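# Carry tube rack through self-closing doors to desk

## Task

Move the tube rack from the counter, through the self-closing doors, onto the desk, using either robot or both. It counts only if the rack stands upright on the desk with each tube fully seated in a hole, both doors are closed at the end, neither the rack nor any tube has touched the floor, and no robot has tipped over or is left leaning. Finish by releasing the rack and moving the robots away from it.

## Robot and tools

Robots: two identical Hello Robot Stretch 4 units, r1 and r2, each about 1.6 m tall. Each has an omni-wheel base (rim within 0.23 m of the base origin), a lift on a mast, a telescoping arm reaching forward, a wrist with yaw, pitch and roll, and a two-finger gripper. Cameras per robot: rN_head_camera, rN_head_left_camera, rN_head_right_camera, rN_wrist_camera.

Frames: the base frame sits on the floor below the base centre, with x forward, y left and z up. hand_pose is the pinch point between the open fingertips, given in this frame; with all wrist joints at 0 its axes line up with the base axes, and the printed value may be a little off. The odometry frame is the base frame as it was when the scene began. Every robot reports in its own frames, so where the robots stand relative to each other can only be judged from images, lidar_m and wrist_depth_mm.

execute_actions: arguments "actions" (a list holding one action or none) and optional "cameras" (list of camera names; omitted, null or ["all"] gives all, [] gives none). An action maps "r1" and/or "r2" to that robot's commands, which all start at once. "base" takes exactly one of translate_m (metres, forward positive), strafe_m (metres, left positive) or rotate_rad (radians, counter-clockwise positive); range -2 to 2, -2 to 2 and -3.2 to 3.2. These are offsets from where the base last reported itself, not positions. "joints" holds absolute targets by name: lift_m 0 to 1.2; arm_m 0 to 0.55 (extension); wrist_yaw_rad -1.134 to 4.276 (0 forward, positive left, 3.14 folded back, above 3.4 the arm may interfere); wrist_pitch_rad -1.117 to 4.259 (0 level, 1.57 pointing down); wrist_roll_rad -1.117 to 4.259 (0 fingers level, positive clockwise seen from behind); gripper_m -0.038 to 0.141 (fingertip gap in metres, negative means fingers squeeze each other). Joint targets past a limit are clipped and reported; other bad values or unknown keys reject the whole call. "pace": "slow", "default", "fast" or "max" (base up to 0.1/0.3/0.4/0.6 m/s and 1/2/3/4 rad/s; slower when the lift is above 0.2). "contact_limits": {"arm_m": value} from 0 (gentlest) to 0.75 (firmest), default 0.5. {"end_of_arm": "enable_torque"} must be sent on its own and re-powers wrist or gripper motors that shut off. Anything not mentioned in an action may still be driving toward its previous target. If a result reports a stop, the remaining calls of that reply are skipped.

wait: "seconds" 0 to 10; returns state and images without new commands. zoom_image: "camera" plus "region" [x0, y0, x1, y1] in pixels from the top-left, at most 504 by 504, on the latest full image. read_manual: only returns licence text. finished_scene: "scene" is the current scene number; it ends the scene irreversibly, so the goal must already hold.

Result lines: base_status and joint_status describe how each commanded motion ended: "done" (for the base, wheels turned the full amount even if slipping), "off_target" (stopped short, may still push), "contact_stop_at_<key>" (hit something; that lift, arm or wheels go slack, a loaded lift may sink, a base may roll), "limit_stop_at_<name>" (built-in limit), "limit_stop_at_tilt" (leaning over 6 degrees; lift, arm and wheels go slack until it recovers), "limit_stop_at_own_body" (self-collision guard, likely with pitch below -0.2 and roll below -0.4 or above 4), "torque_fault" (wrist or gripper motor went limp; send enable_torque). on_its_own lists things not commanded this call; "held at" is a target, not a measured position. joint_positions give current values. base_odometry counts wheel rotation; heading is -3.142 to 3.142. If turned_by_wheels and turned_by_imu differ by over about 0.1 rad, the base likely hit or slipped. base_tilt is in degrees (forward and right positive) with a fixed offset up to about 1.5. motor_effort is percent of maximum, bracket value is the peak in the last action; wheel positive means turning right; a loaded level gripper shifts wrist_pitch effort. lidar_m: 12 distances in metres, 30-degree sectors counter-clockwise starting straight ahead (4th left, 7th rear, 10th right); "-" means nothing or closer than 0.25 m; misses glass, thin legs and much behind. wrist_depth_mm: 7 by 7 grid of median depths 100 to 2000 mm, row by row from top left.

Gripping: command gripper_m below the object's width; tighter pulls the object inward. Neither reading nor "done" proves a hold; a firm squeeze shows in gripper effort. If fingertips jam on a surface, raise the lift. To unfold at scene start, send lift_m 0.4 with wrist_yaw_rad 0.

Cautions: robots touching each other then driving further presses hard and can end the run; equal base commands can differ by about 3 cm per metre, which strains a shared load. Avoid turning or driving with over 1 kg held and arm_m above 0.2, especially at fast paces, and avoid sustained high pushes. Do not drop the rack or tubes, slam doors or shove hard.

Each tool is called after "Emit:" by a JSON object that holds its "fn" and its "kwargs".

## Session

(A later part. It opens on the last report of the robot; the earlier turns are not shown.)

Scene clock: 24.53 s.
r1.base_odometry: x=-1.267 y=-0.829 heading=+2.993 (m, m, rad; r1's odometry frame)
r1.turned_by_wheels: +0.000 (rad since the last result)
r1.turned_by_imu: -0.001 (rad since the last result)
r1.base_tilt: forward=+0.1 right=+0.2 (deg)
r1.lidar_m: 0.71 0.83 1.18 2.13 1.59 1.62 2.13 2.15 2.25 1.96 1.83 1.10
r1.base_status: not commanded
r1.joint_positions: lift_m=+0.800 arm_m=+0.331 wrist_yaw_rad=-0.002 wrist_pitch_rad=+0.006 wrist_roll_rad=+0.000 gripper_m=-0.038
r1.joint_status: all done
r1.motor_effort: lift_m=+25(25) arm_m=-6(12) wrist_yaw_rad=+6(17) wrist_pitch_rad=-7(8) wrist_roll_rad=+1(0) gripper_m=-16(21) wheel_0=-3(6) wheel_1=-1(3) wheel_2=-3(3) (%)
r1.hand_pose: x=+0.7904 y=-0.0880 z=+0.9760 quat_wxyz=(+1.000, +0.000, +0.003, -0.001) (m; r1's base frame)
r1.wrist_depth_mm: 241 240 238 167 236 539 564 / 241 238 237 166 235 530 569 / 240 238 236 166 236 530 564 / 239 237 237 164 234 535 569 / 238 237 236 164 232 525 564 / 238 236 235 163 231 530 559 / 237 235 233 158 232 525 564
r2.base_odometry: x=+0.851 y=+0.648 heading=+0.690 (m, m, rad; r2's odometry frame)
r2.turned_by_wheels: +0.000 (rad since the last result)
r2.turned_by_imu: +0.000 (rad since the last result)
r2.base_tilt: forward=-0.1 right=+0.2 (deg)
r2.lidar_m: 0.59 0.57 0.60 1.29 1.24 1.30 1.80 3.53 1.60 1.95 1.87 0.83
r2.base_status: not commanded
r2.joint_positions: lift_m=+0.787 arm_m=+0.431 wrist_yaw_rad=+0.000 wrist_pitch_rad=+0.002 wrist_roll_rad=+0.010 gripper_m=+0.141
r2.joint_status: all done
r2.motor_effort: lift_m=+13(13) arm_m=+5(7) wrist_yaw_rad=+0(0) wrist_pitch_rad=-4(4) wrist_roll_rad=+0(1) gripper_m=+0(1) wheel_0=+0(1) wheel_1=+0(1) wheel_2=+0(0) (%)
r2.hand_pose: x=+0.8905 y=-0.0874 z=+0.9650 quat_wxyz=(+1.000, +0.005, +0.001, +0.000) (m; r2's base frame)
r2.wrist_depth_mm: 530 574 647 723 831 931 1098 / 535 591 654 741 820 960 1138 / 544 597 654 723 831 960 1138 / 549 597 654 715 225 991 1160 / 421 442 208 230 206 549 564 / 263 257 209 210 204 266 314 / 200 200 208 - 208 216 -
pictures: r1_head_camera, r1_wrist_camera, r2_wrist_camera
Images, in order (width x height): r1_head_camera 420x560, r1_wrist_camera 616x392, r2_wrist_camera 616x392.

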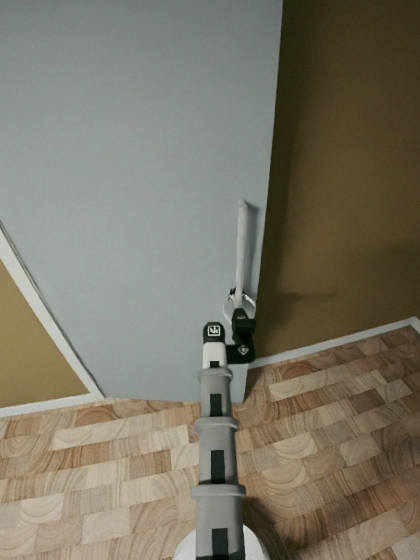

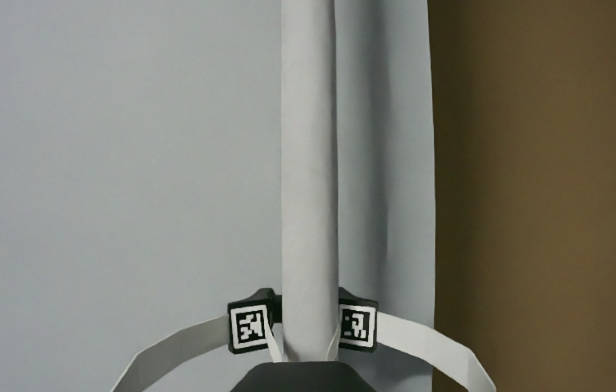

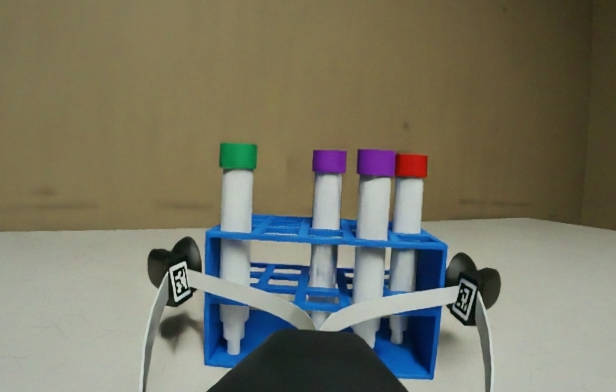

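Emit:
{"fn": "execute_actions", "kwargs": {"actions": [{"r1":{"base":{"translate_m":-0.25},"pace":"slow"},"r2":{"joints":{"gripper_m":0.085}}}], "cameras": ["r1_head_camera","r2_wrist_camera"]}}

Emit:
{"fn": "execute_actions", "kwargs": {"actions": [{"r1":{"base":{"strafe_m":0.14},"joints":{"arm_m":0.12},"pace":"slow"},"r2":{"joints":{"lift_m":0.84}}}], "cameras": ["r1_head_camera","r2_wrist_camera","r2_head_camera"]}}

Scene clock: 28.90 s.
r1.base_odometry: x=-1.020 y=-0.866 heading=+2.997 (m, m, rad; r1's odometry frame)
r1.turned_by_wheels: +0.004 (rad since the last result)
r1.turned_by_imu: +0.025 (rad since the last result)
r1.base_tilt: forward=+0.0 right=+0.4 (deg)
r1.lidar_m: 0.70 0.96 1.47 2.07 1.42 2.14 1.88 1.90 2.29 2.00 2.03 1.35
r1.base_status: done
r1.joint_positions: lift_m=+0.800 arm_m=+0.331 wrist_yaw_rad=+0.027 wrist_pitch_rad=+0.006 wrist_roll_rad=+0.000 gripper_m=-0.038
r1.joint_status: not commanded
r1.on_its_own: wrist_yaw_rad is at rest, and its effort (-78) is outside its rest range (-13 to +13)
r1.motor_effort: lift_m=+25(25) arm_m=-7(7) wrist_yaw_rad=-78(83) wrist_pitch_rad=-7(8) wrist_roll_rad=+1(1) gripper_m=-16(17) wheel_0=+19(21) wheel_1=+6(9) wheel_2=+23(25) (%)
r1.hand_pose: x=+0.7929 y=-0.0795 z=+0.9759 quat_wxyz=(+1.000, +0.000, +0.003, +0.014) (m; r1's base frame)
r1.wrist_depth_mm: 329 290 255 227 213 768 798 / 327 287 168 226 212 759 798 / 325 286 167 226 211 759 788 / 325 285 166 226 208 750 798 / 325 285 166 226 207 750 778 / 324 285 168 189 206 759 778 / 320 156 168 175 154 768 778
r2.base_odometry: x=+0.851 y=+0.648 heading=+0.690 (m, m, rad; r2's odometry frame)
r2.turned_by_wheels: +0.000 (rad since the last result)
r2.turned_by_imu: -0.001 (rad since the last result)
r2.base_tilt: forward=-0.1 right=+0.2 (deg)
r2.lidar_m: 0.60 0.56 0.59 1.29 1.24 1.31 1.79 3.54 1.44 1.96 1.88 0.82
r2.base_status: not commanded
r2.joint_positions: lift_m=+0.787 arm_m=+0.431 wrist_yaw_rad=+0.000 wrist_pitch_rad=+0.002 wrist_roll_rad=+0.010 gripper_m=+0.085
r2.joint_status: all done
r2.motor_effort: lift_m=+13(13) arm_m=+5(5) wrist_yaw_rad=+1(2) wrist_pitch_rad=-5(5) wrist_roll_rad=+0(0) gripper_m=-24(25) wheel_0=+0(1) wheel_1=+1(1) wheel_2=+0(0) (%)
r2.hand_pose: x=+0.8905 y=-0.0874 z=+0.9650 quat_wxyz=(+1.000, +0.005, +0.001, +0.000) (m; r2's base frame)
r2.wrist_depth_mm: 539 580 654 723 820 976 1098 / 535 591 654 732 842 976 1138 / 544 597 647 741 831 976 1160 / 554 597 640 715 216 1008 1205 / 418 449 199 224 202 549 569 / 262 244 198 222 196 188 312 / 200 204 203 - 198 216 -
pictures: r1_head_camera, r2_wrist_camera
Images, in order (width x height): r1_head_camera 420x560, r2_wrist_camera 616x392.

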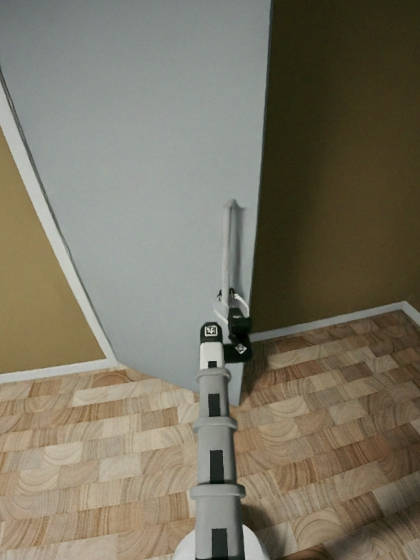

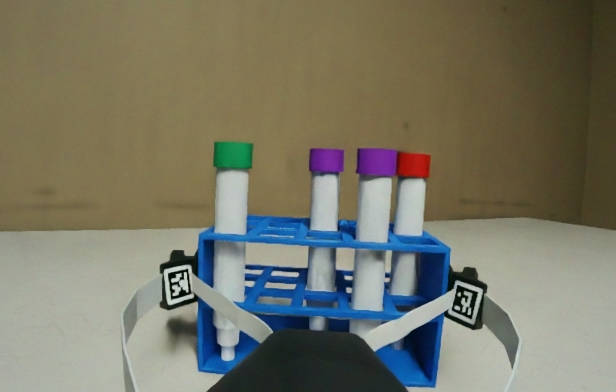

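Scene clock: 32.27 s.
r1.base_odometry: x=-1.040 y=-1.005 heading=+2.999 (m, m, rad; r1's odometry frame)
r1.turned_by_wheels: +0.003 (rad since the last result)
r1.turned_by_imu: +0.002 (rad since the last result)
r1.base_tilt: forward=+0.1 right=+0.3 (deg)
r1.lidar_m: 0.49 0.84 1.44 1.94 1.32 2.17 1.91 1.96 2.38 2.12 2.13 0.54
r1.base_status: done
r1.joint_positions: lift_m=+0.800 arm_m=+0.123 wrist_yaw_rad=+0.030 wrist_pitch_rad=+0.007 wrist_roll_rad=+0.000 gripper_m=-0.037
r1.joint_status: all done
r1.on_its_own: wrist_yaw_rad is at rest, and its effort (-87) is outside its rest range (-13 to +13)
r1.motor_effort: lift_m=+25(25) arm_m=-14(15) wrist_yaw_rad=-87(87) wrist_pitch_rad=-8(9) wrist_roll_rad=+0(0) gripper_m=-20(23) wheel_0=+15(18) wheel_1=+1(12) wheel_2=+19(21) (%)
r1.hand_pose: x=+0.5844 y=-0.0786 z=+0.9759 quat_wxyz=(+1.000, +0.000, +0.003, +0.015) (m; r1's base frame)
r1.wrist_depth_mm: 597 404 300 228 200 946 991 / 597 399 297 226 200 204 991 / 591 399 296 227 200 199 991 / 580 397 297 227 200 195 976 / 585 394 297 226 199 194 976 / 585 397 172 181 195 195 976 / 574 158 174 163 156 196 976
r2.base_odometry: x=+0.851 y=+0.648 heading=+0.690 (m, m, rad; r2's odometry frame)
r2.turned_by_wheels: +0.000 (rad since the last result)
r2.turned_by_imu: +0.000 (rad since the last result)
r2.base_tilt: forward=-0.1 right=+0.2 (deg)
r2.lidar_m: 0.59 0.56 0.61 1.30 1.24 1.31 1.79 3.53 1.35 1.96 1.88 0.81
r2.base_status: not commanded
r2.joint_positions: lift_m=+0.840 arm_m=+0.431 wrist_yaw_rad=+0.000 wrist_pitch_rad=+0.003 wrist_roll_rad=+0.010 gripper_m=+0.085
r2.joint_status: all done
r2.motor_effort: lift_m=+23(23) arm_m=+5(5) wrist_yaw_rad=+0(1) wrist_pitch_rad=-7(8) wrist_roll_rad=+0(0) gripper_m=-25(24) wheel_0=+1(1) wheel_1=+1(0) wheel_2=+0(0) (%)
r2.hand_pose: x=+0.8905 y=-0.0874 z=+1.0169 quat_wxyz=(+1.000, +0.005, +0.002, +0.000) (m; r2's base frame)
r2.wrist_depth_mm: 530 580 647 732 820 960 1098 / 535 585 661 732 831 960 1118 / 544 597 654 723 820 976 1160 / 549 609 640 723 216 1008 1182 / 544 597 199 225 202 798 820 / 382 355 198 222 196 188 459 / 293 297 231 - 197 315 332
pictures: r1_head_camera, r2_head_camera, r2_wrist_camera
Images, in order (width x height): r1_head_camera 420x560, r2_head_camera 420x560, r2_wrist_camera 616x392.

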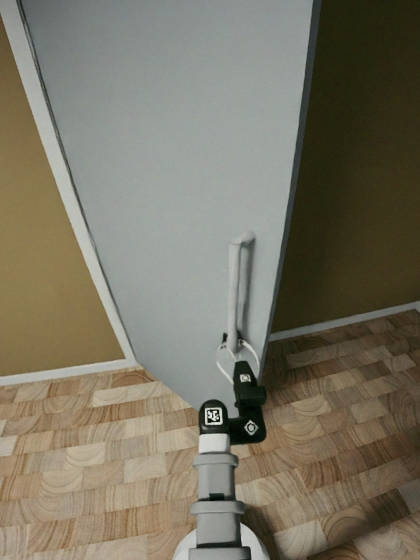

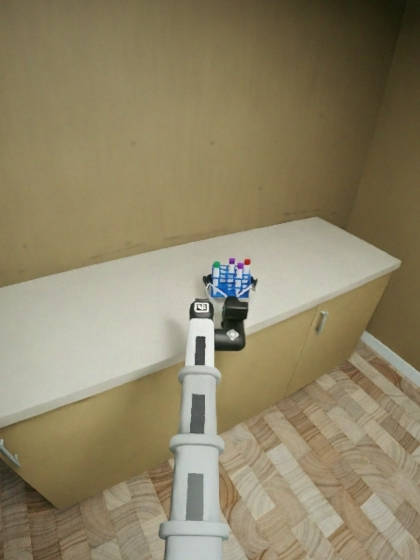

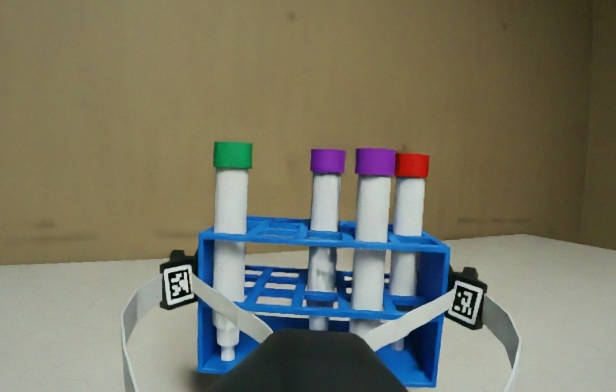

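Emit:
{"fn": "execute_actions", "kwargs": {"actions": [{"r1":{"base":{"strafe_m":0.07},"pace":"slow"},"r2":{"joints":{"arm_m":0.02}}}], "cameras": ["r1_head_camera","r1_wrist_camera","r2_head_camera"]}}

Scene clock: 34.83 s.
r1.base_odometry: x=-1.050 y=-1.074 heading=+2.999 (m, m, rad; r1's odometry frame)
r1.turned_by_wheels: -0.001 (rad since the last result)
r1.turned_by_imu: -0.002 (rad since the last result)
r1.base_tilt: forward=+0.1 right=+0.2 (deg)
r1.lidar_m: 0.49 0.88 1.43 1.87 1.26 1.36 1.93 1.97 2.38 2.22 2.10 0.52
r1.base_status: done
r1.joint_positions: lift_m=+0.800 arm_m=+0.121 wrist_yaw_rad=-0.005 wrist_pitch_rad=+0.006 wrist_roll_rad=+0.000 gripper_m=-0.038
r1.joint_status: not commanded
r1.on_its_own: wrist_yaw_rad is at rest, and its effort (+15) is outside its rest range (-13 to +13)
r1.motor_effort: lift_m=+25(25) arm_m=-6(14) wrist_yaw_rad=+15(87) wrist_pitch_rad=-8(8) wrist_roll_rad=+0(0) gripper_m=-18(20) wheel_0=-7(14) wheel_1=+1(7) wheel_2=-4(18) (%)
r1.hand_pose: x=+0.5800 y=-0.0889 z=+0.9760 quat_wxyz=(+1.000, +0.000, +0.003, -0.003) (m; r1's base frame)
r1.wrist_depth_mm: 564 397 298 148 201 172 1042 / 564 394 294 148 202 172 1042 / 559 387 294 147 202 172 1060 / 549 387 294 147 201 173 1042 / 554 387 293 146 201 172 1025 / 554 392 273 146 188 171 1042 / 549 373 266 144 192 160 1042
r2.base_odometry: x=+0.851 y=+0.648 heading=+0.690 (m, m, rad; r2's odometry frame)
r2.turned_by_wheels: +0.000 (rad since the last result)
r2.turned_by_imu: +0.000 (rad since the last result)
r2.base_tilt: forward=-0.2 right=+0.2 (deg)
r2.lidar_m: 0.47 0.56 0.58 1.31 1.25 1.31 1.80 3.51 1.28 1.94 1.86 0.86
r2.base_status: not commanded
r2.joint_positions: lift_m=+0.840 arm_m=+0.021 wrist_yaw_rad=+0.000 wrist_pitch_rad=+0.004 wrist_roll_rad=+0.010 gripper_m=+0.085
r2.joint_status: all done
r2.motor_effort: lift_m=+23(23) arm_m=-5(6) wrist_yaw_rad=+1(1) wrist_pitch_rad=-10(9) wrist_roll_rad=+0(1) gripper_m=-23(25) wheel_0=+0(1) wheel_1=+1(0) wheel_2=+0(0) (%)
r2.hand_pose: x=+0.4803 y=-0.0874 z=+1.0168 quat_wxyz=(+1.000, +0.005, +0.002, +0.000) (m; r2's base frame)
r2.wrist_depth_mm: 798 878 976 1098 1229 1464 1576 / 820 891 1008 1118 1281 1464 1499 / 831 904 991 1118 1255 1499 1537 / 842 917 991 1098 217 1499 1537 / 621 661 199 224 202 809 831 / 384 373 198 222 196 188 809 / 353 399 231 - 197 683 831
pictures: r1_head_camera, r1_wrist_camera, r2_head_camera
Images, in order (width x height): r1_head_camera 420x560, r1_wrist_camera 616x392, r2_head_camera 420x560.

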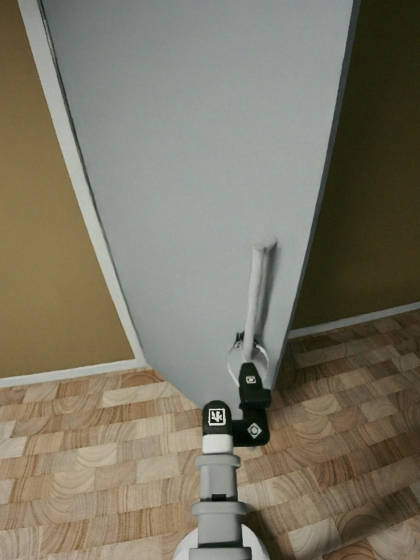

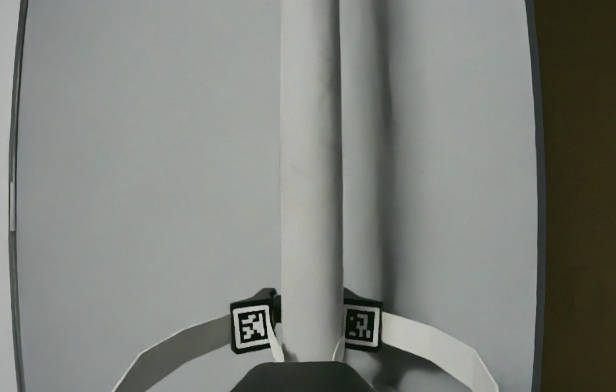

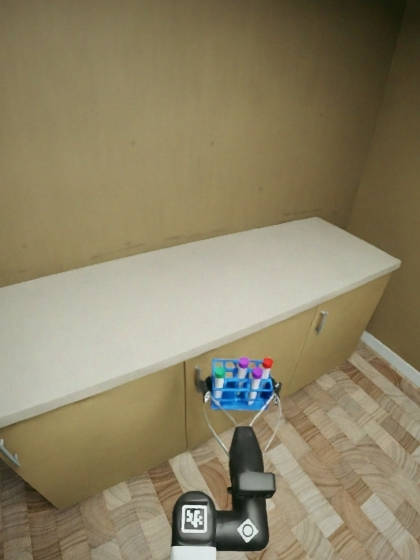

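Emit:
{"fn": "execute_actions", "kwargs": {"actions": [{"r1":{"base":{"strafe_m":0.17},"joints":{"arm_m":0.003,"wrist_yaw_rad":-0.2},"pace":"slow"},"r2":{"base":{"rotate_rad":-2.68},"joints":{"wrist_yaw_rad":2.75,"arm_m":0.003}}}], "cameras": ["r1_head_camera","r1_wrist_camera","r2_head_camera","r2_head_left_camera"]}}

Scene clock: 39.17 s.
r1.base_odometry: x=-1.074 y=-1.243 heading=+2.999 (m, m, rad; r1's odometry frame)
r1.turned_by_wheels: +0.000 (rad since the last result)
r1.turned_by_imu: +0.001 (rad since the last result)
r1.base_tilt: forward=+0.2 right=+0.3 (deg)
r1.lidar_m: 0.49 1.10 1.37 1.69 1.10 1.11 1.97 2.00 2.43 2.37 2.05 0.39
r1.base_status: done
r1.joint_positions: lift_m=+0.800 arm_m=+0.004 wrist_yaw_rad=-0.196 wrist_pitch_rad=+0.006 wrist_roll_rad=+0.000 gripper_m=-0.037
r1.joint_status: all done
r1.motor_effort: lift_m=+25(26) arm_m=-8(19) wrist_yaw_rad=-12(81) wrist_pitch_rad=-8(8) wrist_roll_rad=+0(0) gripper_m=-19(24) wheel_0=+0(8) wheel_1=+0(8) wheel_2=+5(19) (%)
r1.hand_pose: x=+0.4414 y=-0.1419 z=+0.9760 quat_wxyz=(+0.995, +0.000, +0.003, -0.098) (m; r1's base frame)
r1.wrist_depth_mm: 661 439 322 173 212 193 1499 / 668 439 319 172 213 190 1537 / 654 433 319 171 213 189 1499 / 647 430 319 170 213 190 1499 / 647 427 315 170 211 189 1464 / 647 427 188 169 202 188 1464 / 634 375 296 166 185 183 1430
r2.base_odometry: x=+0.851 y=+0.648 heading=-1.990 (m, m, rad; r2's odometry frame)
r2.turned_by_wheels: -2.680 (rad since the last result)
r2.turned_by_imu: -2.702 (rad since the last result)
r2.base_tilt: forward=-0.1 right=+0.2 (deg)
r2.lidar_m: 3.54 1.15 1.31 1.87 0.88 0.62 0.58 0.58 1.30 1.23 1.28 1.68
r2.base_status: done
r2.joint_positions: lift_m=+0.840 arm_m=+0.004 wrist_yaw_rad=+2.750 wrist_pitch_rad=+0.004 wrist_roll_rad=+0.010 gripper_m=+0.085
r2.joint_status: all done
r2.motor_effort: lift_m=+22(23) arm_m=-4(5) wrist_yaw_rad=+1(9) wrist_pitch_rad=-10(9) wrist_roll_rad=+0(1) gripper_m=-23(23) wheel_0=+0(5) wheel_1=+0(7) wheel_2=+0(7) (%)
r2.hand_pose: x=-0.0585 y=+0.1910 z=+1.0169 quat_wxyz=(+0.195, -0.001, +0.005, +0.981) (m; r2's base frame)
r2.wrist_depth_mm: 202 1182 1308 1397 1576 1756 1708 / 158 1160 1308 1464 1576 1808 1661 / 188 1182 1308 1430 1576 1808 1661 / 1118 1182 1182 1430 218 1808 1661 / 640 707 199 224 202 1078 1255 / 647 676 198 221 196 188 1281 / 661 707 231 - 197 1098 1255
pictures: r1_head_camera, r1_wrist_camera, r2_head_camera, r2_head_left_camera
Images, in order (width x height): r1_head_camera 420x560, r1_wrist_camera 616x392, r2_head_camera 420x560, r2_head_left_camera 420x672.

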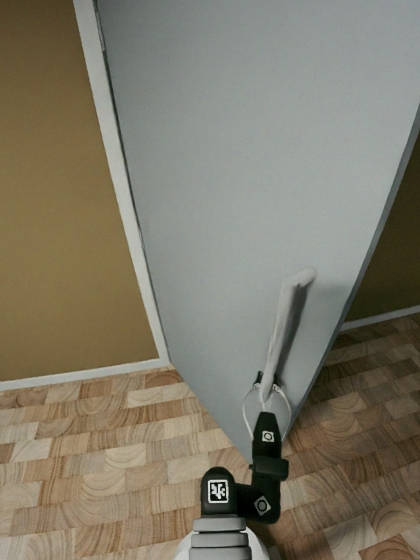

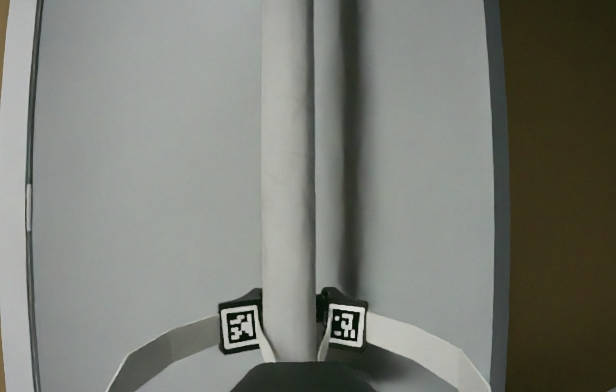

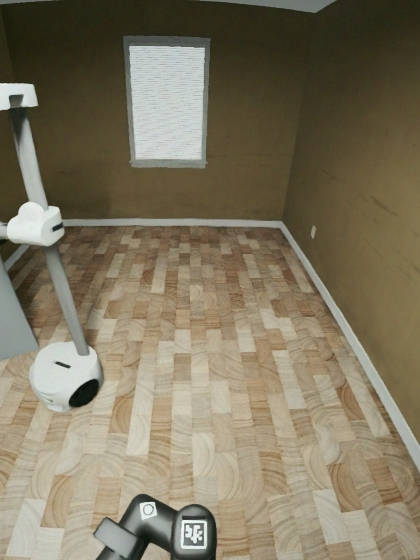

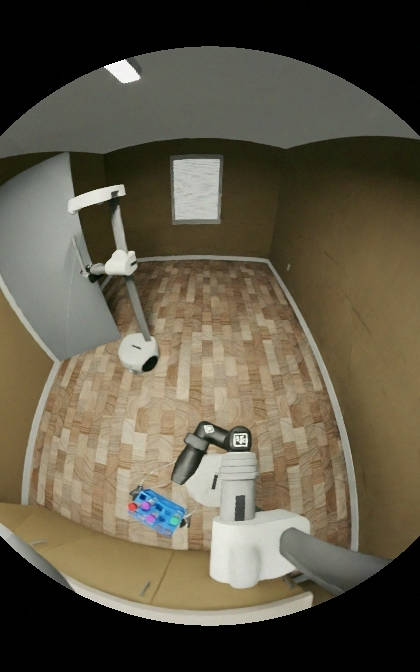

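Emit:
{"fn": "execute_actions", "kwargs": {"actions": [{"r2":{"base":{"translate_m":1.95},"pace":"fast"}}], "cameras": ["r1_head_right_camera","r2_head_left_camera"]}}

Scene clock: 46.17 s.
r1.base_odometry: x=-1.074 y=-1.243 heading=+2.999 (m, m, rad; r1's odometry frame)
r1.turned_by_wheels: +0.000 (rad since the last result)
r1.turned_by_imu: -0.002 (rad since the last result)
r1.base_tilt: forward=+0.1 right=+0.1 (deg)
r1.lidar_m: 0.48 1.10 1.36 1.69 1.72 2.21 1.97 1.07 0.96 2.38 2.01 0.36
r1.base_status: not commanded
r1.joint_positions: lift_m=+0.800 arm_m=+0.004 wrist_yaw_rad=-0.196 wrist_pitch_rad=+0.006 wrist_roll_rad=+0.000 gripper_m=-0.037
r1.joint_status: not commanded
r1.motor_effort: lift_m=+25(26) arm_m=-9(8) wrist_yaw_rad=-11(12) wrist_pitch_rad=-8(7) wrist_roll_rad=+0(0) gripper_m=-15(17) wheel_0=+0(0) wheel_1=+0(0) wheel_2=+5(5) (%)
r1.hand_pose: x=+0.4414 y=-0.1419 z=+0.9760 quat_wxyz=(+0.995, +0.000, +0.003, -0.098) (m; r1's base frame)
r1.wrist_depth_mm: 661 445 322 173 213 193 1499 / 661 439 319 172 213 190 1464 / 654 433 320 171 213 189 1499 / 640 430 319 171 213 189 1499 / 640 427 317 170 211 189 1464 / 647 430 189 169 202 187 1464 / 634 375 294 166 184 182 1430
r2.base_odometry: x=+0.058 y=-1.134 heading=-1.990 (m, m, rad; r2's odometry frame)
r2.turned_by_wheels: +0.000 (rad since the last result)
r2.turned_by_imu: -0.007 (rad since the last result)
r2.base_tilt: forward=-0.1 right=+0.1 (deg)
r2.lidar_m: 1.55 1.61 2.14 2.01 0.97 0.99 2.56 1.71 1.18 1.12 1.14 1.51
r2.base_status: done
r2.joint_positions: lift_m=+0.840 arm_m=+0.004 wrist_yaw_rad=+2.750 wrist_pitch_rad=+0.004 wrist_roll_rad=+0.010 gripper_m=+0.085
r2.joint_status: not commanded
r2.motor_effort: lift_m=+22(22) arm_m=-5(5) wrist_yaw_rad=+2(2) wrist_pitch_rad=-9(9) wrist_roll_rad=+0(1) gripper_m=-25(22) wheel_0=-1(7) wheel_1=-1(7) wheel_2=+2(14) (%)
r2.hand_pose: x=-0.0585 y=+0.1909 z=+1.0169 quat_wxyz=(+0.195, -0.001, +0.005, +0.981) (m; r2's base frame)
r2.wrist_depth_mm: 202 - - - 1118 - 1808 / 158 - - - - - 1756 / 187 - - - 1118 - 1281 / - - - - 217 - 1576 / - - 200 224 202 - 1808 / - - 198 221 196 188 1863 / 1921 - 230 - 198 - 1863
pictures: r1_head_right_camera, r2_head_left_camera
Images, in order (width x height): r1_head_right_camera 420x672, r2_head_left_camera 420x672.

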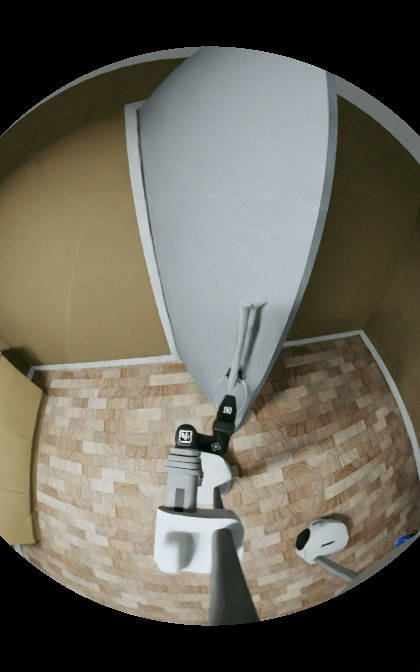

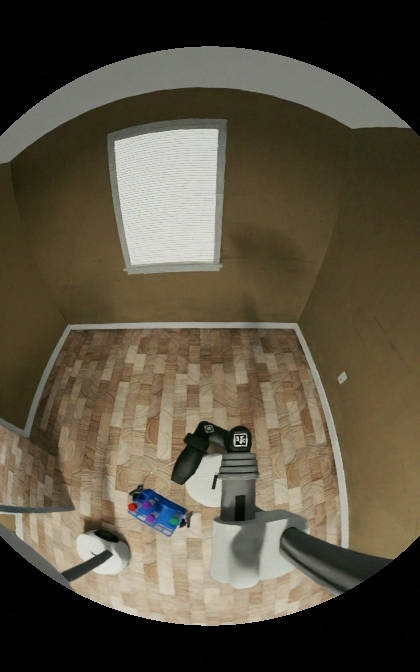

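Emit:
{"fn": "execute_actions", "kwargs": {"actions": [{"r1":{"base":{"strafe_m":0.10},"joints":{"wrist_yaw_rad":-0.36},"pace":"slow"},"r2":{"base":{"strafe_m":1.25},"pace":"fast"}}], "cameras": ["r1_head_right_camera","r2_head_left_camera"]}}

Scene clock: 51.07 s.
torque_fault: r1.wrist_yaw_rad switched itself off since the last result.
r1.base_odometry: x=-1.088 y=-1.342 heading=+2.999 (m, m, rad; r1's odometry frame)
r1.turned_by_wheels: +0.000 (rad since the last result)
r1.turned_by_imu: -0.001 (rad since the last result)
r1.base_tilt: forward=+0.1 right=+0.3 (deg)
r1.lidar_m: 0.53 1.10 1.33 1.61 1.62 2.23 1.99 2.01 2.45 2.49 0.82 0.39
r1.base_status: done
r1.joint_positions: lift_m=+0.800 arm_m=+0.004 wrist_yaw_rad=-0.386 wrist_pitch_rad=+0.006 wrist_roll_rad=+0.000 gripper_m=-0.037
r1.joint_status: wrist_yaw_rad torque_fault (moved -0.190 of -0.164)
r1.on_its_own: wrist_yaw_rad is off since a torque_fault, until you send "end_of_arm": "enable_torque" (your -0.360 is given up)
r1.motor_effort: lift_m=+25(26) arm_m=-7(8) wrist_yaw_rad=+0(99) wrist_pitch_rad=-8(9) wrist_roll_rad=+0(2) gripper_m=-17(24) wheel_0=-3(12) wheel_1=+2(6) wheel_2=+0(17) (%)
r1.hand_pose: x=+0.4096 y=-0.1895 z=+0.9760 quat_wxyz=(+0.981, +0.001, +0.003, -0.192) (m; r1's base frame)
r1.wrist_depth_mm: 484 379 306 173 221 204 - / 492 377 304 172 220 204 - / 480 375 300 172 220 202 - / 480 373 300 172 221 200 1397 / 480 370 300 171 219 200 - / 480 375 286 171 211 200 - / 477 359 285 153 210 194 -
r2.base_odometry: x=+1.200 y=-1.643 heading=-1.990 (m, m, rad; r2's odometry frame)
r2.turned_by_wheels: +0.000 (rad since the last result)
r2.turned_by_imu: -0.002 (rad since the last result)
r2.base_tilt: forward=-0.1 right=+0.1 (deg)
r2.lidar_m: 1.51 1.18 0.81 0.74 2.47 0.82 0.63 0.81 2.53 2.36 2.35 1.56
r2.base_status: done
r2.joint_positions: lift_m=+0.840 arm_m=+0.004 wrist_yaw_rad=+2.750 wrist_pitch_rad=+0.004 wrist_roll_rad=+0.010 gripper_m=+0.085
r2.joint_status: not commanded
r2.motor_effort: lift_m=+22(22) arm_m=-4(5) wrist_yaw_rad=+0(2) wrist_pitch_rad=-9(8) wrist_roll_rad=+0(1) gripper_m=-25(26) wheel_0=+1(9) wheel_1=-1(10) wheel_2=+1(7) (%)
r2.hand_pose: x=-0.0585 y=+0.1909 z=+1.0169 quat_wxyz=(+0.195, -0.001, +0.005, +0.981) (m; r2's base frame)
r2.wrist_depth_mm: 201 741 891 1118 - - - / 158 759 904 1098 - - - / 187 768 891 1078 - - - / 699 778 842 1060 216 - - / 707 768 199 224 202 - - / 707 750 198 222 197 187 - / 723 788 231 - 197 - -
pictures: r1_head_right_camera, r2_head_left_camera
Images, in order (width x height): r1_head_right_camera 420x672, r2_head_left_camera 420x672.

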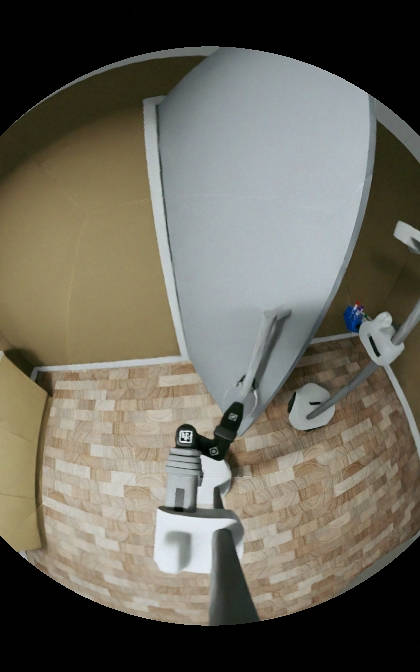

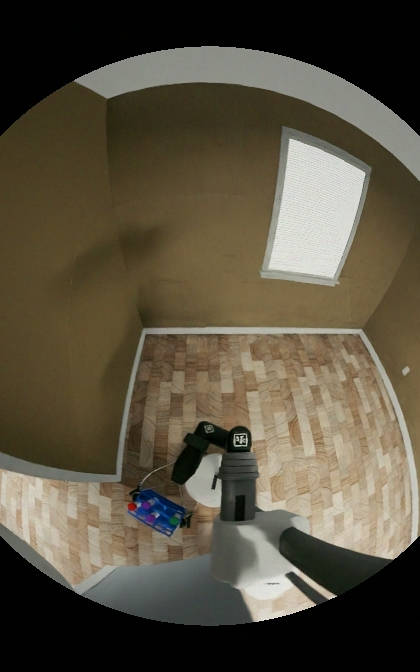

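Emit:
{"fn": "execute_actions", "kwargs": {"actions": [{"r1":{"end_of_arm":"enable_torque"},"r2":{"base":{"translate_m":-0.38}}}], "cameras": ["r1_head_right_camera","r2_head_left_camera","r2_head_right_camera"]}}

Scene clock: 54.23 s.
r1.base_odometry: x=-1.088 y=-1.342 heading=+2.999 (m, m, rad; r1's odometry frame)
r1.turned_by_wheels: +0.000 (rad since the last result)
r1.turned_by_imu: -0.001 (rad since the last result)
r1.base_tilt: forward=-0.1 right=+0.2 (deg)
r1.lidar_m: 0.54 1.11 1.36 1.58 1.60 2.22 1.98 2.02 2.46 2.48 0.49 0.34
r1.base_status: not commanded
r1.joint_positions: lift_m=+0.800 arm_m=+0.004 wrist_yaw_rad=-0.386 wrist_pitch_rad=+0.006 wrist_roll_rad=+0.000 gripper_m=-0.037
r1.joint_status: not commanded
r1.end_of_arm: enable_torque: each motor that was off is on again
r1.on_its_own: wrist_yaw_rad is held at -0.386, not at your -0.360, since a torque_fault
r1.motor_effort: lift_m=+25(25) arm_m=-7(7) wrist_yaw_rad=+0(0) wrist_pitch_rad=-8(7) wrist_roll_rad=-1(0) gripper_m=-18(15) wheel_0=-3(3) wheel_1=+2(2) wheel_2=+0(1) (%)
r1.hand_pose: x=+0.4096 y=-0.1895 z=+0.9760 quat_wxyz=(+0.981, +0.001, +0.003, -0.192) (m; r1's base frame)
r1.wrist_depth_mm: 488 382 304 173 221 204 - / 492 377 303 173 222 204 256 / 484 375 301 171 220 202 258 / 480 370 301 171 220 200 574 / 484 373 301 171 220 200 1983 / 480 370 283 171 210 199 1921 / 477 364 283 153 209 194 -
r2.base_odometry: x=+1.354 y=-1.295 heading=-1.990 (m, m, rad; r2's odometry frame)
r2.turned_by_wheels: +0.000 (rad since the last result)
r2.turned_by_imu: +0.001 (rad since the last result)
r2.base_tilt: forward=-0.1 right=+0.2 (deg)
r2.lidar_m: 1.90 1.12 0.77 0.83 0.83 0.36 0.27 0.27 0.58 2.40 2.44 1.98
r2.base_status: done
r2.joint_positions: lift_m=+0.840 arm_m=+0.004 wrist_yaw_rad=+2.750 wrist_pitch_rad=+0.004 wrist_roll_rad=+0.010 gripper_m=+0.085
r2.joint_status: not commanded
r2.motor_effort: lift_m=+22(22) arm_m=-5(5) wrist_yaw_rad=+2(1) wrist_pitch_rad=-9(9) wrist_roll_rad=+0(0) gripper_m=-25(23) wheel_0=+0(12) wheel_1=+1(5) wheel_2=+0(8) (%)
r2.hand_pose: x=-0.0585 y=+0.1909 z=+1.0169 quat_wxyz=(+0.195, -0.001, +0.005, +0.981) (m; r2's base frame)
r2.wrist_depth_mm: 201 421 508 627 809 1863 - / 158 430 512 634 842 1863 - / 187 436 508 634 820 1863 - / 377 439 488 615 217 1921 - / 384 445 198 224 202 1983 - / 387 427 198 222 196 188 - / 389 449 230 - 197 1983 -
pictures: r1_head_right_camera, r2_head_left_camera, r2_head_right_camera
Images, in order (width x height): r1_head_right_camera 420x672, r2_head_left_camera 420x672, r2_head_right_camera 420x672.

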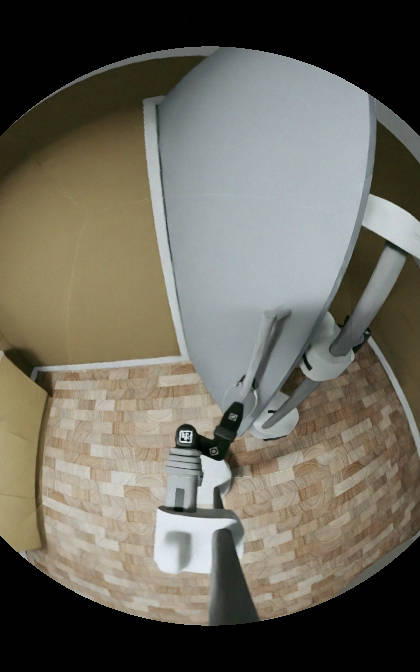

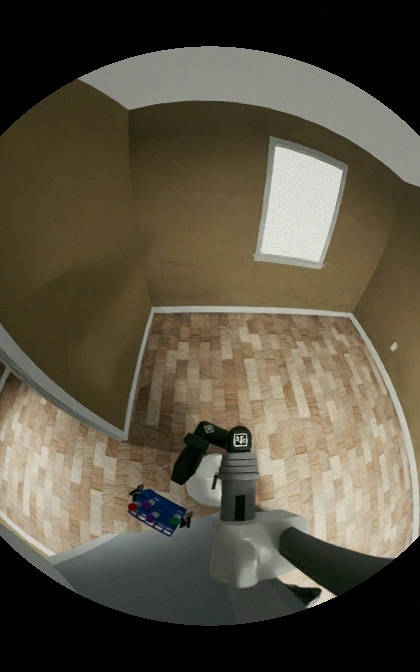

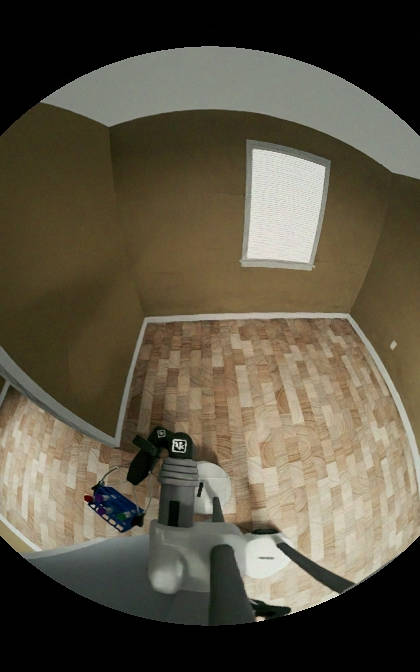

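Emit:
{"fn": "execute_actions", "kwargs": {"actions": [{"r1":{"joints":{"gripper_m":0.055}},"r2":{"base":{"translate_m":-0.04},"pace":"slow"}}], "cameras": ["r1_head_camera","r1_wrist_camera"]}}

Scene clock: 56.53 s.
r1.base_odometry: x=-1.088 y=-1.342 heading=+2.999 (m, m, rad; r1's odometry frame)
r1.turned_by_wheels: +0.000 (rad since the last result)
r1.turned_by_imu: -0.001 (rad since the last result)
r1.base_tilt: forward=+0.2 right=+0.3 (deg)
r1.lidar_m: 0.55 1.11 1.35 1.59 1.60 2.21 1.98 2.03 2.45 2.48 0.46 0.37
r1.base_status: not commanded
r1.joint_positions: lift_m=+0.800 arm_m=+0.004 wrist_yaw_rad=-0.386 wrist_pitch_rad=+0.006 wrist_roll_rad=+0.000 gripper_m=+0.055
r1.joint_status: all done
r1.on_its_own: wrist_yaw_rad is held at -0.386, not at your -0.360, since a torque_fault
r1.motor_effort: lift_m=+25(25) arm_m=-7(6) wrist_yaw_rad=+0(9) wrist_pitch_rad=-7(7) wrist_roll_rad=-1(1) gripper_m=-3(18) wheel_0=-3(3) wheel_1=+2(2) wheel_2=+0(0) (%)
r1.hand_pose: x=+0.4095 y=-0.1895 z=+0.9760 quat_wxyz=(+0.981, +0.001, +0.003, -0.192) (m; r1's base frame)
r1.wrist_depth_mm: 512 410 332 198 247 228 - / 512 404 334 199 247 224 229 / 512 404 330 281 246 224 229 / 508 402 329 282 246 224 268 / 508 402 327 281 245 224 266 / 512 402 209 281 199 224 267 / 504 402 322 146 233 215 -
r2.base_odometry: x=+1.371 y=-1.259 heading=-1.990 (m, m, rad; r2's odometry frame)
r2.turned_by_wheels: +0.000 (rad since the last result)
r2.turned_by_imu: +0.000 (rad since the last result)
r2.base_tilt: forward=-0.1 right=+0.2 (deg)
r2.lidar_m: 1.93 1.12 0.79 2.79 0.71 0.27 0.25 0.30 0.51 2.40 2.45 2.02
r2.base_status: done
r2.joint_positions: lift_m=+0.840 arm_m=+0.004 wrist_yaw_rad=+2.750 wrist_pitch_rad=+0.004 wrist_roll_rad=+0.010 gripper_m=+0.085
r2.joint_status: not commanded
r2.motor_effort: lift_m=+21(22) arm_m=-4(5) wrist_yaw_rad=+0(2) wrist_pitch_rad=-9(9) wrist_roll_rad=+0(0) gripper_m=-25(23) wheel_0=-2(7) wheel_1=-2(5) wheel_2=+2(8) (%)
r2.hand_pose: x=-0.0587 y=+0.1909 z=+1.0169 quat_wxyz=(+0.194, -0.001, +0.005, +0.981) (m; r2's base frame)
r2.wrist_depth_mm: 201 370 445 559 750 1808 - / 158 375 455 569 759 1756 - / 187 379 449 554 732 1808 - / 330 389 427 544 216 1863 - / 334 389 200 224 202 1921 - / 336 373 198 220 197 188 - / 338 399 230 - 196 1921 -
pictures: r1_head_camera, r1_wrist_camera
Images, in order (width x height): r1_head_camera 420x560, r1_wrist_camera 616x392.

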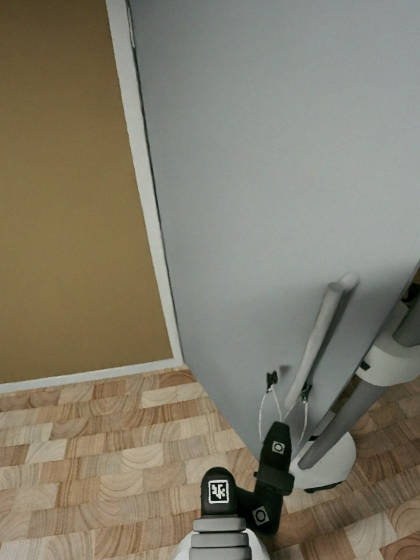

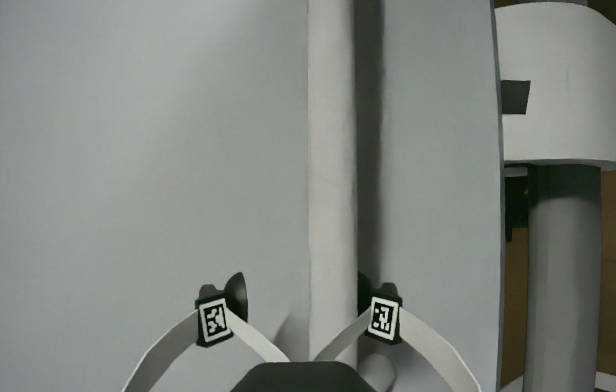

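Emit:
{"fn": "execute_actions", "kwargs": {"actions": [{"r1":{"base":{"translate_m":-0.22}}}], "cameras": ["r1_head_camera","r1_head_right_camera"]}}

Scene clock: 58.97 s.
r1.base_odometry: x=-0.871 y=-1.373 heading=+2.999 (m, m, rad; r1's odometry frame)
r1.turned_by_wheels: +0.000 (rad since the last result)
r1.turned_by_imu: +0.000 (rad since the last result)
r1.base_tilt: forward=+0.1 right=+0.3 (deg)
r1.lidar_m: 0.71 1.34 1.62 1.55 1.56 1.98 1.75 1.76 2.18 2.51 0.75 0.60
r1.base_status: done
r1.joint_positions: lift_m=+0.800 arm_m=+0.004 wrist_yaw_rad=-0.386 wrist_pitch_rad=+0.006 wrist_roll_rad=+0.000 gripper_m=+0.055
r1.joint_status: not commanded
r1.on_its_own: wrist_yaw_rad is held at -0.386, not at your -0.360, since a torque_fault
r1.motor_effort: lift_m=+25(25) arm_m=-6(6) wrist_yaw_rad=+0(0) wrist_pitch_rad=-7(8) wrist_roll_rad=+0(1) gripper_m=-2(4) wheel_0=-1(4) wheel_1=-1(4) wheel_2=+0(9) (%)
r1.hand_pose: x=+0.4095 y=-0.1895 z=+0.9760 quat_wxyz=(+0.981, +0.001, +0.003, -0.192) (m; r1's base frame)
r1.wrist_depth_mm: 768 621 512 442 496 - - / 778 615 508 439 466 - - / 768 615 504 439 433 - - / 778 615 508 436 477 - - / 778 603 504 436 480 - - / 768 615 210 433 200 - - / 759 615 492 146 466 - -
r2.base_odometry: x=+1.371 y=-1.259 heading=-1.990 (m, m, rad; r2's odometry frame)
r2.turned_by_wheels: +0.000 (rad since the last result)
r2.turned_by_imu: +0.000 (rad since the last result)
r2.base_tilt: forward=-0.2 right=+0.2 (deg)
r2.lidar_m: 1.92 1.11 0.80 2.81 0.70 0.29 0.25 0.40 0.41 2.39 2.44 2.02
r2.base_status: not commanded
r2.joint_positions: lift_m=+0.840 arm_m=+0.004 wrist_yaw_rad=+2.750 wrist_pitch_rad=+0.004 wrist_roll_rad=+0.010 gripper_m=+0.085
r2.joint_status: not commanded
r2.motor_effort: lift_m=+21(21) arm_m=-4(4) wrist_yaw_rad=-1(1) wrist_pitch_rad=-10(8) wrist_roll_rad=-1(0) gripper_m=-24(23) wheel_0=-1(1) wheel_1=-2(2) wheel_2=+2(2) (%)
r2.hand_pose: x=-0.0587 y=+0.1909 z=+1.0169 quat_wxyz=(+0.194, -0.001, +0.005, +0.981) (m; r2's base frame)
r2.wrist_depth_mm: 200 370 445 564 741 1756 - / 158 375 455 574 759 1756 - / 187 382 452 559 732 1863 - / 330 387 430 549 216 1808 - / 334 392 200 224 202 1863 - / 338 373 198 222 196 188 - / 338 397 231 - 198 1921 -
pictures: r1_head_camera, r1_head_right_camera
Images, in order (width x height): r1_head_camera 420x560, r1_head_right_camera 420x672.

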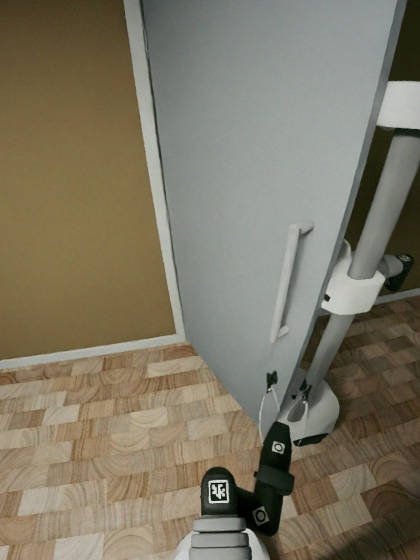

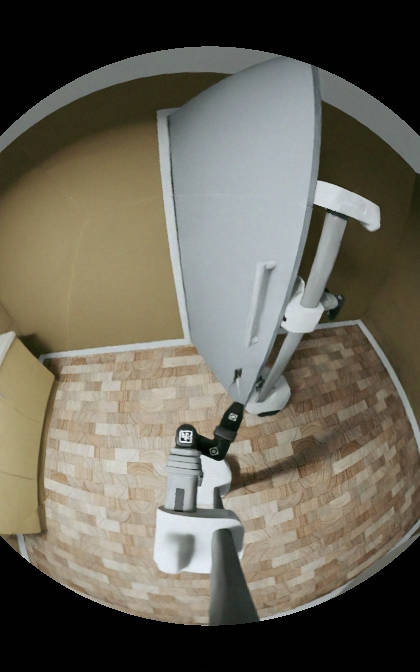

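Emit:
{"fn": "execute_actions", "kwargs": {"actions": [{"r1":{"base":{"translate_m":-0.15},"joints":{"wrist_yaw_rad":3.1,"gripper_m":0.0}},"r2":{"base":{"strafe_m":0.15},"pace":"slow"}}], "cameras": []}}

Emit:
{"fn": "execute_actions", "kwargs": {"actions": [{"r1":{"base":{"rotate_rad":-1.05},"joints":{"lift_m":0.22},"pace":"fast"},"r2":{"base":{"translate_m":-0.22},"pace":"slow"}}], "cameras": ["r1_head_left_camera","r2_head_left_camera"]}}

Scene clock: 62.33 s.
r1.base_odometry: x=-0.722 y=-1.394 heading=+2.999 (m, m, rad; r1's odometry frame)
r1.turned_by_wheels: +0.000 (rad since the last result)
r1.turned_by_imu: -0.001 (rad since the last result)
r1.base_tilt: forward=+0.0 right=+0.3 (deg)
r1.lidar_m: 0.92 1.48 1.72 1.52 1.55 1.79 1.61 1.65 1.98 2.54 2.55 0.81
r1.base_status: done
r1.joint_positions: lift_m=+0.800 arm_m=+0.004 wrist_yaw_rad=+3.100 wrist_pitch_rad=+0.006 wrist_roll_rad=+0.000 gripper_m=+0.000
r1.joint_status: all done
r1.motor_effort: lift_m=+25(25) arm_m=-6(7) wrist_yaw_rad=+1(7) wrist_pitch_rad=-7(8) wrist_roll_rad=-1(1) gripper_m=-3(3) wheel_0=-2(5) wheel_1=+0(4) wheel_2=-2(7) (%)
r1.hand_pose: x=-0.1095 y=+0.0994 z=+0.9760 quat_wxyz=(+0.021, -0.003, +0.000, +1.000) (m; r1's base frame)
r1.wrist_depth_mm: - 143 1756 1863 - - - / - 143 1708 1863 1983 - - / - 132 229 1863 - - - / 112 142 298 1921 1983 - - / 1576 1576 1708 1863 1983 - - / 1537 1618 1661 201 1863 - - / 1576 1618 1708 163 166 - -
r2.base_odometry: x=+1.508 y=-1.320 heading=-1.990 (m, m, rad; r2's odometry frame)
r2.turned_by_wheels: +0.000 (rad since the last result)
r2.turned_by_imu: -0.001 (rad since the last result)
r2.base_tilt: forward=-0.2 right=+0.1 (deg)
r2.lidar_m: 1.93 0.90 0.65 2.77 0.91 0.31 0.25 2.52 0.25 2.54 2.62 2.01
r2.base_status: done
r2.joint_positions: lift_m=+0.840 arm_m=+0.004 wrist_yaw_rad=+2.750 wrist_pitch_rad=+0.004 wrist_roll_rad=+0.010 gripper_m=+0.085
r2.joint_status: not commanded
r2.motor_effort: lift_m=+21(21) arm_m=-4(4) wrist_yaw_rad=+1(1) wrist_pitch_rad=-9(9) wrist_roll_rad=+1(0) gripper_m=-25(25) wheel_0=-3(6) wheel_1=+0(5) wheel_2=+1(1) (%)
r2.hand_pose: x=-0.0587 y=+0.1909 z=+1.0169 quat_wxyz=(+0.194, -0.001, +0.005, +0.981) (m; r2's base frame)
r2.wrist_depth_mm: 201 389 480 621 878 1756 - / 158 397 488 640 891 1808 - / 187 402 480 615 904 1863 - / 343 404 455 609 216 1863 - / 347 407 199 224 202 1921 - / 349 389 197 222 196 189 - / 347 415 231 - 198 1863 -
pictures: none
No camera images: the call's "cameras" was empty. Leave "cameras" out to get every camera's image.

Scene clock: 65.80 s.
r1.base_odometry: x=-0.722 y=-1.394 heading=+1.949 (m, m, rad; r1's odometry frame)
r1.turned_by_wheels: -1.050 (rad since the last result)
r1.turned_by_imu: -1.065 (rad since the last result)
r1.base_tilt: forward=+0.1 right=+0.2 (deg)
r1.lidar_m: 2.53 0.82 0.63 1.49 1.75 1.53 1.56 1.84 1.63 1.63 1.99 2.51
r1.base_status: done
r1.joint_positions: lift_m=+0.220 arm_m=+0.004 wrist_yaw_rad=+3.100 wrist_pitch_rad=+0.006 wrist_roll_rad=+0.000 gripper_m=+0.000
r1.joint_status: all done
r1.motor_effort: lift_m=+15(21) arm_m=-7(6) wrist_yaw_rad=+0(1) wrist_pitch_rad=-7(8) wrist_roll_rad=-1(1) gripper_m=-5(5) wheel_0=+0(5) wheel_1=+2(7) wheel_2=-1(6) (%)
r1.hand_pose: x=-0.1095 y=+0.0994 z=+0.3969 quat_wxyz=(+0.021, -0.003, +0.000, +1.000) (m; r1's base frame)
r1.wrist_depth_mm: - 143 - - - - - / - 143 - - - - 1983 / - 131 229 1863 1661 1576 1430 / 112 142 296 1708 1618 1537 1464 / 1708 - - 1708 1661 1576 1430 / 1618 1661 1661 201 1661 1537 1499 / 1078 1042 991 163 167 1078 1060
r2.base_odometry: x=+1.597 y=-1.119 heading=-1.990 (m, m, rad; r2's odometry frame)
r2.turned_by_wheels: +0.000 (rad since the last result)
r2.turned_by_imu: +0.001 (rad since the last result)
r2.base_tilt: forward=-0.2 right=+0.1 (deg)
r2.lidar_m: 2.13 0.87 0.77 2.90 0.45 0.25 - - 0.25 0.80 2.62 2.25
r2.base_status: done
r2.joint_positions: lift_m=+0.840 arm_m=+0.004 wrist_yaw_rad=+2.750 wrist_pitch_rad=+0.004 wrist_roll_rad=+0.010 gripper_m=+0.085
r2.joint_status: not commanded
r2.motor_effort: lift_m=+21(21) arm_m=-4(3) wrist_yaw_rad=-1(0) wrist_pitch_rad=-9(9) wrist_roll_rad=+0(0) gripper_m=-23(26) wheel_0=-2(5) wheel_1=+0(5) wheel_2=+3(11) (%)
r2.hand_pose: x=-0.0587 y=+0.1909 z=+1.0169 quat_wxyz=(+0.194, -0.001, +0.005, +0.981) (m; r2's base frame)
r2.wrist_depth_mm: 200 342 392 462 559 1499 1661 / 158 347 399 469 564 1537 1756 / 187 353 399 462 559 1576 1756 / 314 355 387 459 217 1576 1756 / 319 359 199 224 200 1618 1863 / 322 349 198 222 196 188 1921 / 322 366 230 - 197 1661 1921
pictures: r1_head_left_camera, r2_head_left_camera
Images, in order (width x height): r1_head_left_camera 420x672, r2_head_left_camera 420x672.

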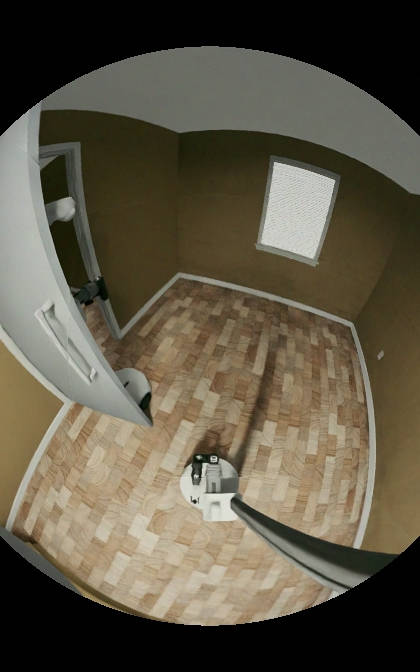

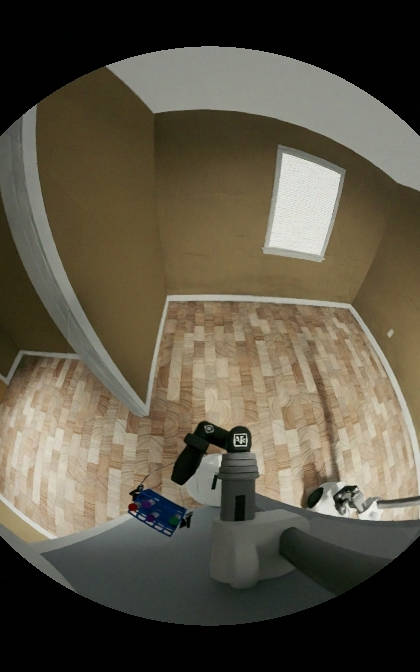

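Emit:
{"fn": "execute_actions", "kwargs": {"actions": [{"r1":{"base":{"translate_m":1.35},"pace":"fast"},"r2":{"base":{"translate_m":-0.15},"pace":"slow"}}], "cameras": ["r1_head_left_camera","r2_head_left_camera"]}}

Scene clock: 70.90 s.
r1.base_odometry: x=-1.221 y=-0.139 heading=+1.949 (m, m, rad; r1's odometry frame)
r1.turned_by_wheels: +0.000 (rad since the last result)
r1.turned_by_imu: -0.005 (rad since the last result)
r1.base_tilt: forward=+0.2 right=+0.4 (deg)
r1.lidar_m: 1.27 1.13 1.02 1.02 0.88 0.91 2.87 2.32 2.09 2.09 1.37 1.24
r1.base_status: done
r1.joint_positions: lift_m=+0.220 arm_m=+0.004 wrist_yaw_rad=+3.100 wrist_pitch_rad=+0.006 wrist_roll_rad=+0.000 gripper_m=+0.000
r1.joint_status: not commanded
r1.motor_effort: lift_m=+15(15) arm_m=-7(6) wrist_yaw_rad=+0(1) wrist_pitch_rad=-7(7) wrist_roll_rad=+0(0) gripper_m=-4(2) wheel_0=+0(7) wheel_1=-1(6) wheel_2=+2(12) (%)
r1.hand_pose: x=-0.1095 y=+0.0994 z=+0.3968 quat_wxyz=(+0.021, -0.003, +0.000, +1.000) (m; r1's base frame)
r1.wrist_depth_mm: - 144 - - - 1205 1138 / - 143 - - - 1205 1138 / - 131 229 - - 1182 1160 / 112 142 297 - - 1160 1138 / - - - - - 1205 1138 / 1576 1661 1708 201 1229 1060 820 / 1098 1025 991 163 166 891 750
r2.base_odometry: x=+1.658 y=-0.982 heading=-1.990 (m, m, rad; r2's odometry frame)
r2.turned_by_wheels: +0.000 (rad since the last result)
r2.turned_by_imu: +0.000 (rad since the last result)
r2.base_tilt: forward=-0.1 right=+0.2 (deg)
r2.lidar_m: 0.97 0.88 0.91 2.91 0.32 0.25 - 0.25 0.29 2.58 2.64 0.88
r2.base_status: done
r2.joint_positions: lift_m=+0.840 arm_m=+0.004 wrist_yaw_rad=+2.750 wrist_pitch_rad=+0.004 wrist_roll_rad=+0.010 gripper_m=+0.085
r2.joint_status: not commanded
r2.motor_effort: lift_m=+21(21) arm_m=-4(4) wrist_yaw_rad=+0(1) wrist_pitch_rad=-9(10) wrist_roll_rad=-1(1) gripper_m=-26(24) wheel_0=-1(7) wheel_1=-3(5) wheel_2=+1(5) (%)
r2.hand_pose: x=-0.0587 y=+0.1909 z=+1.0169 quat_wxyz=(+0.194, -0.001, +0.005, +0.981) (m; r2's base frame)
r2.wrist_depth_mm: 201 325 353 387 427 477 1430 / 158 329 359 392 433 480 1537 / 187 330 357 392 430 492 1537 / 312 336 353 392 217 500 1618 / 315 338 200 224 202 512 1618 / 319 332 198 222 196 189 1618 / 319 345 231 - 198 517 1661
pictures: r1_head_left_camera, r2_head_left_camera
Images, in order (width x height): r1_head_left_camera 420x672, r2_head_left_camera 420x672.

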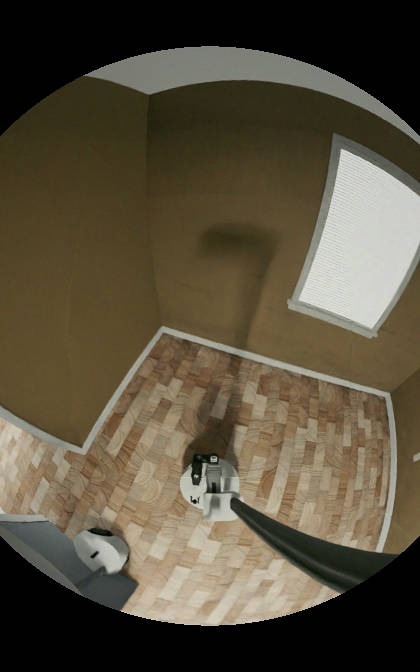

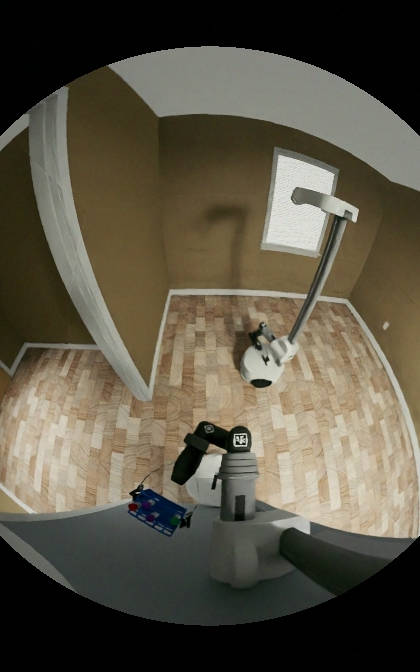

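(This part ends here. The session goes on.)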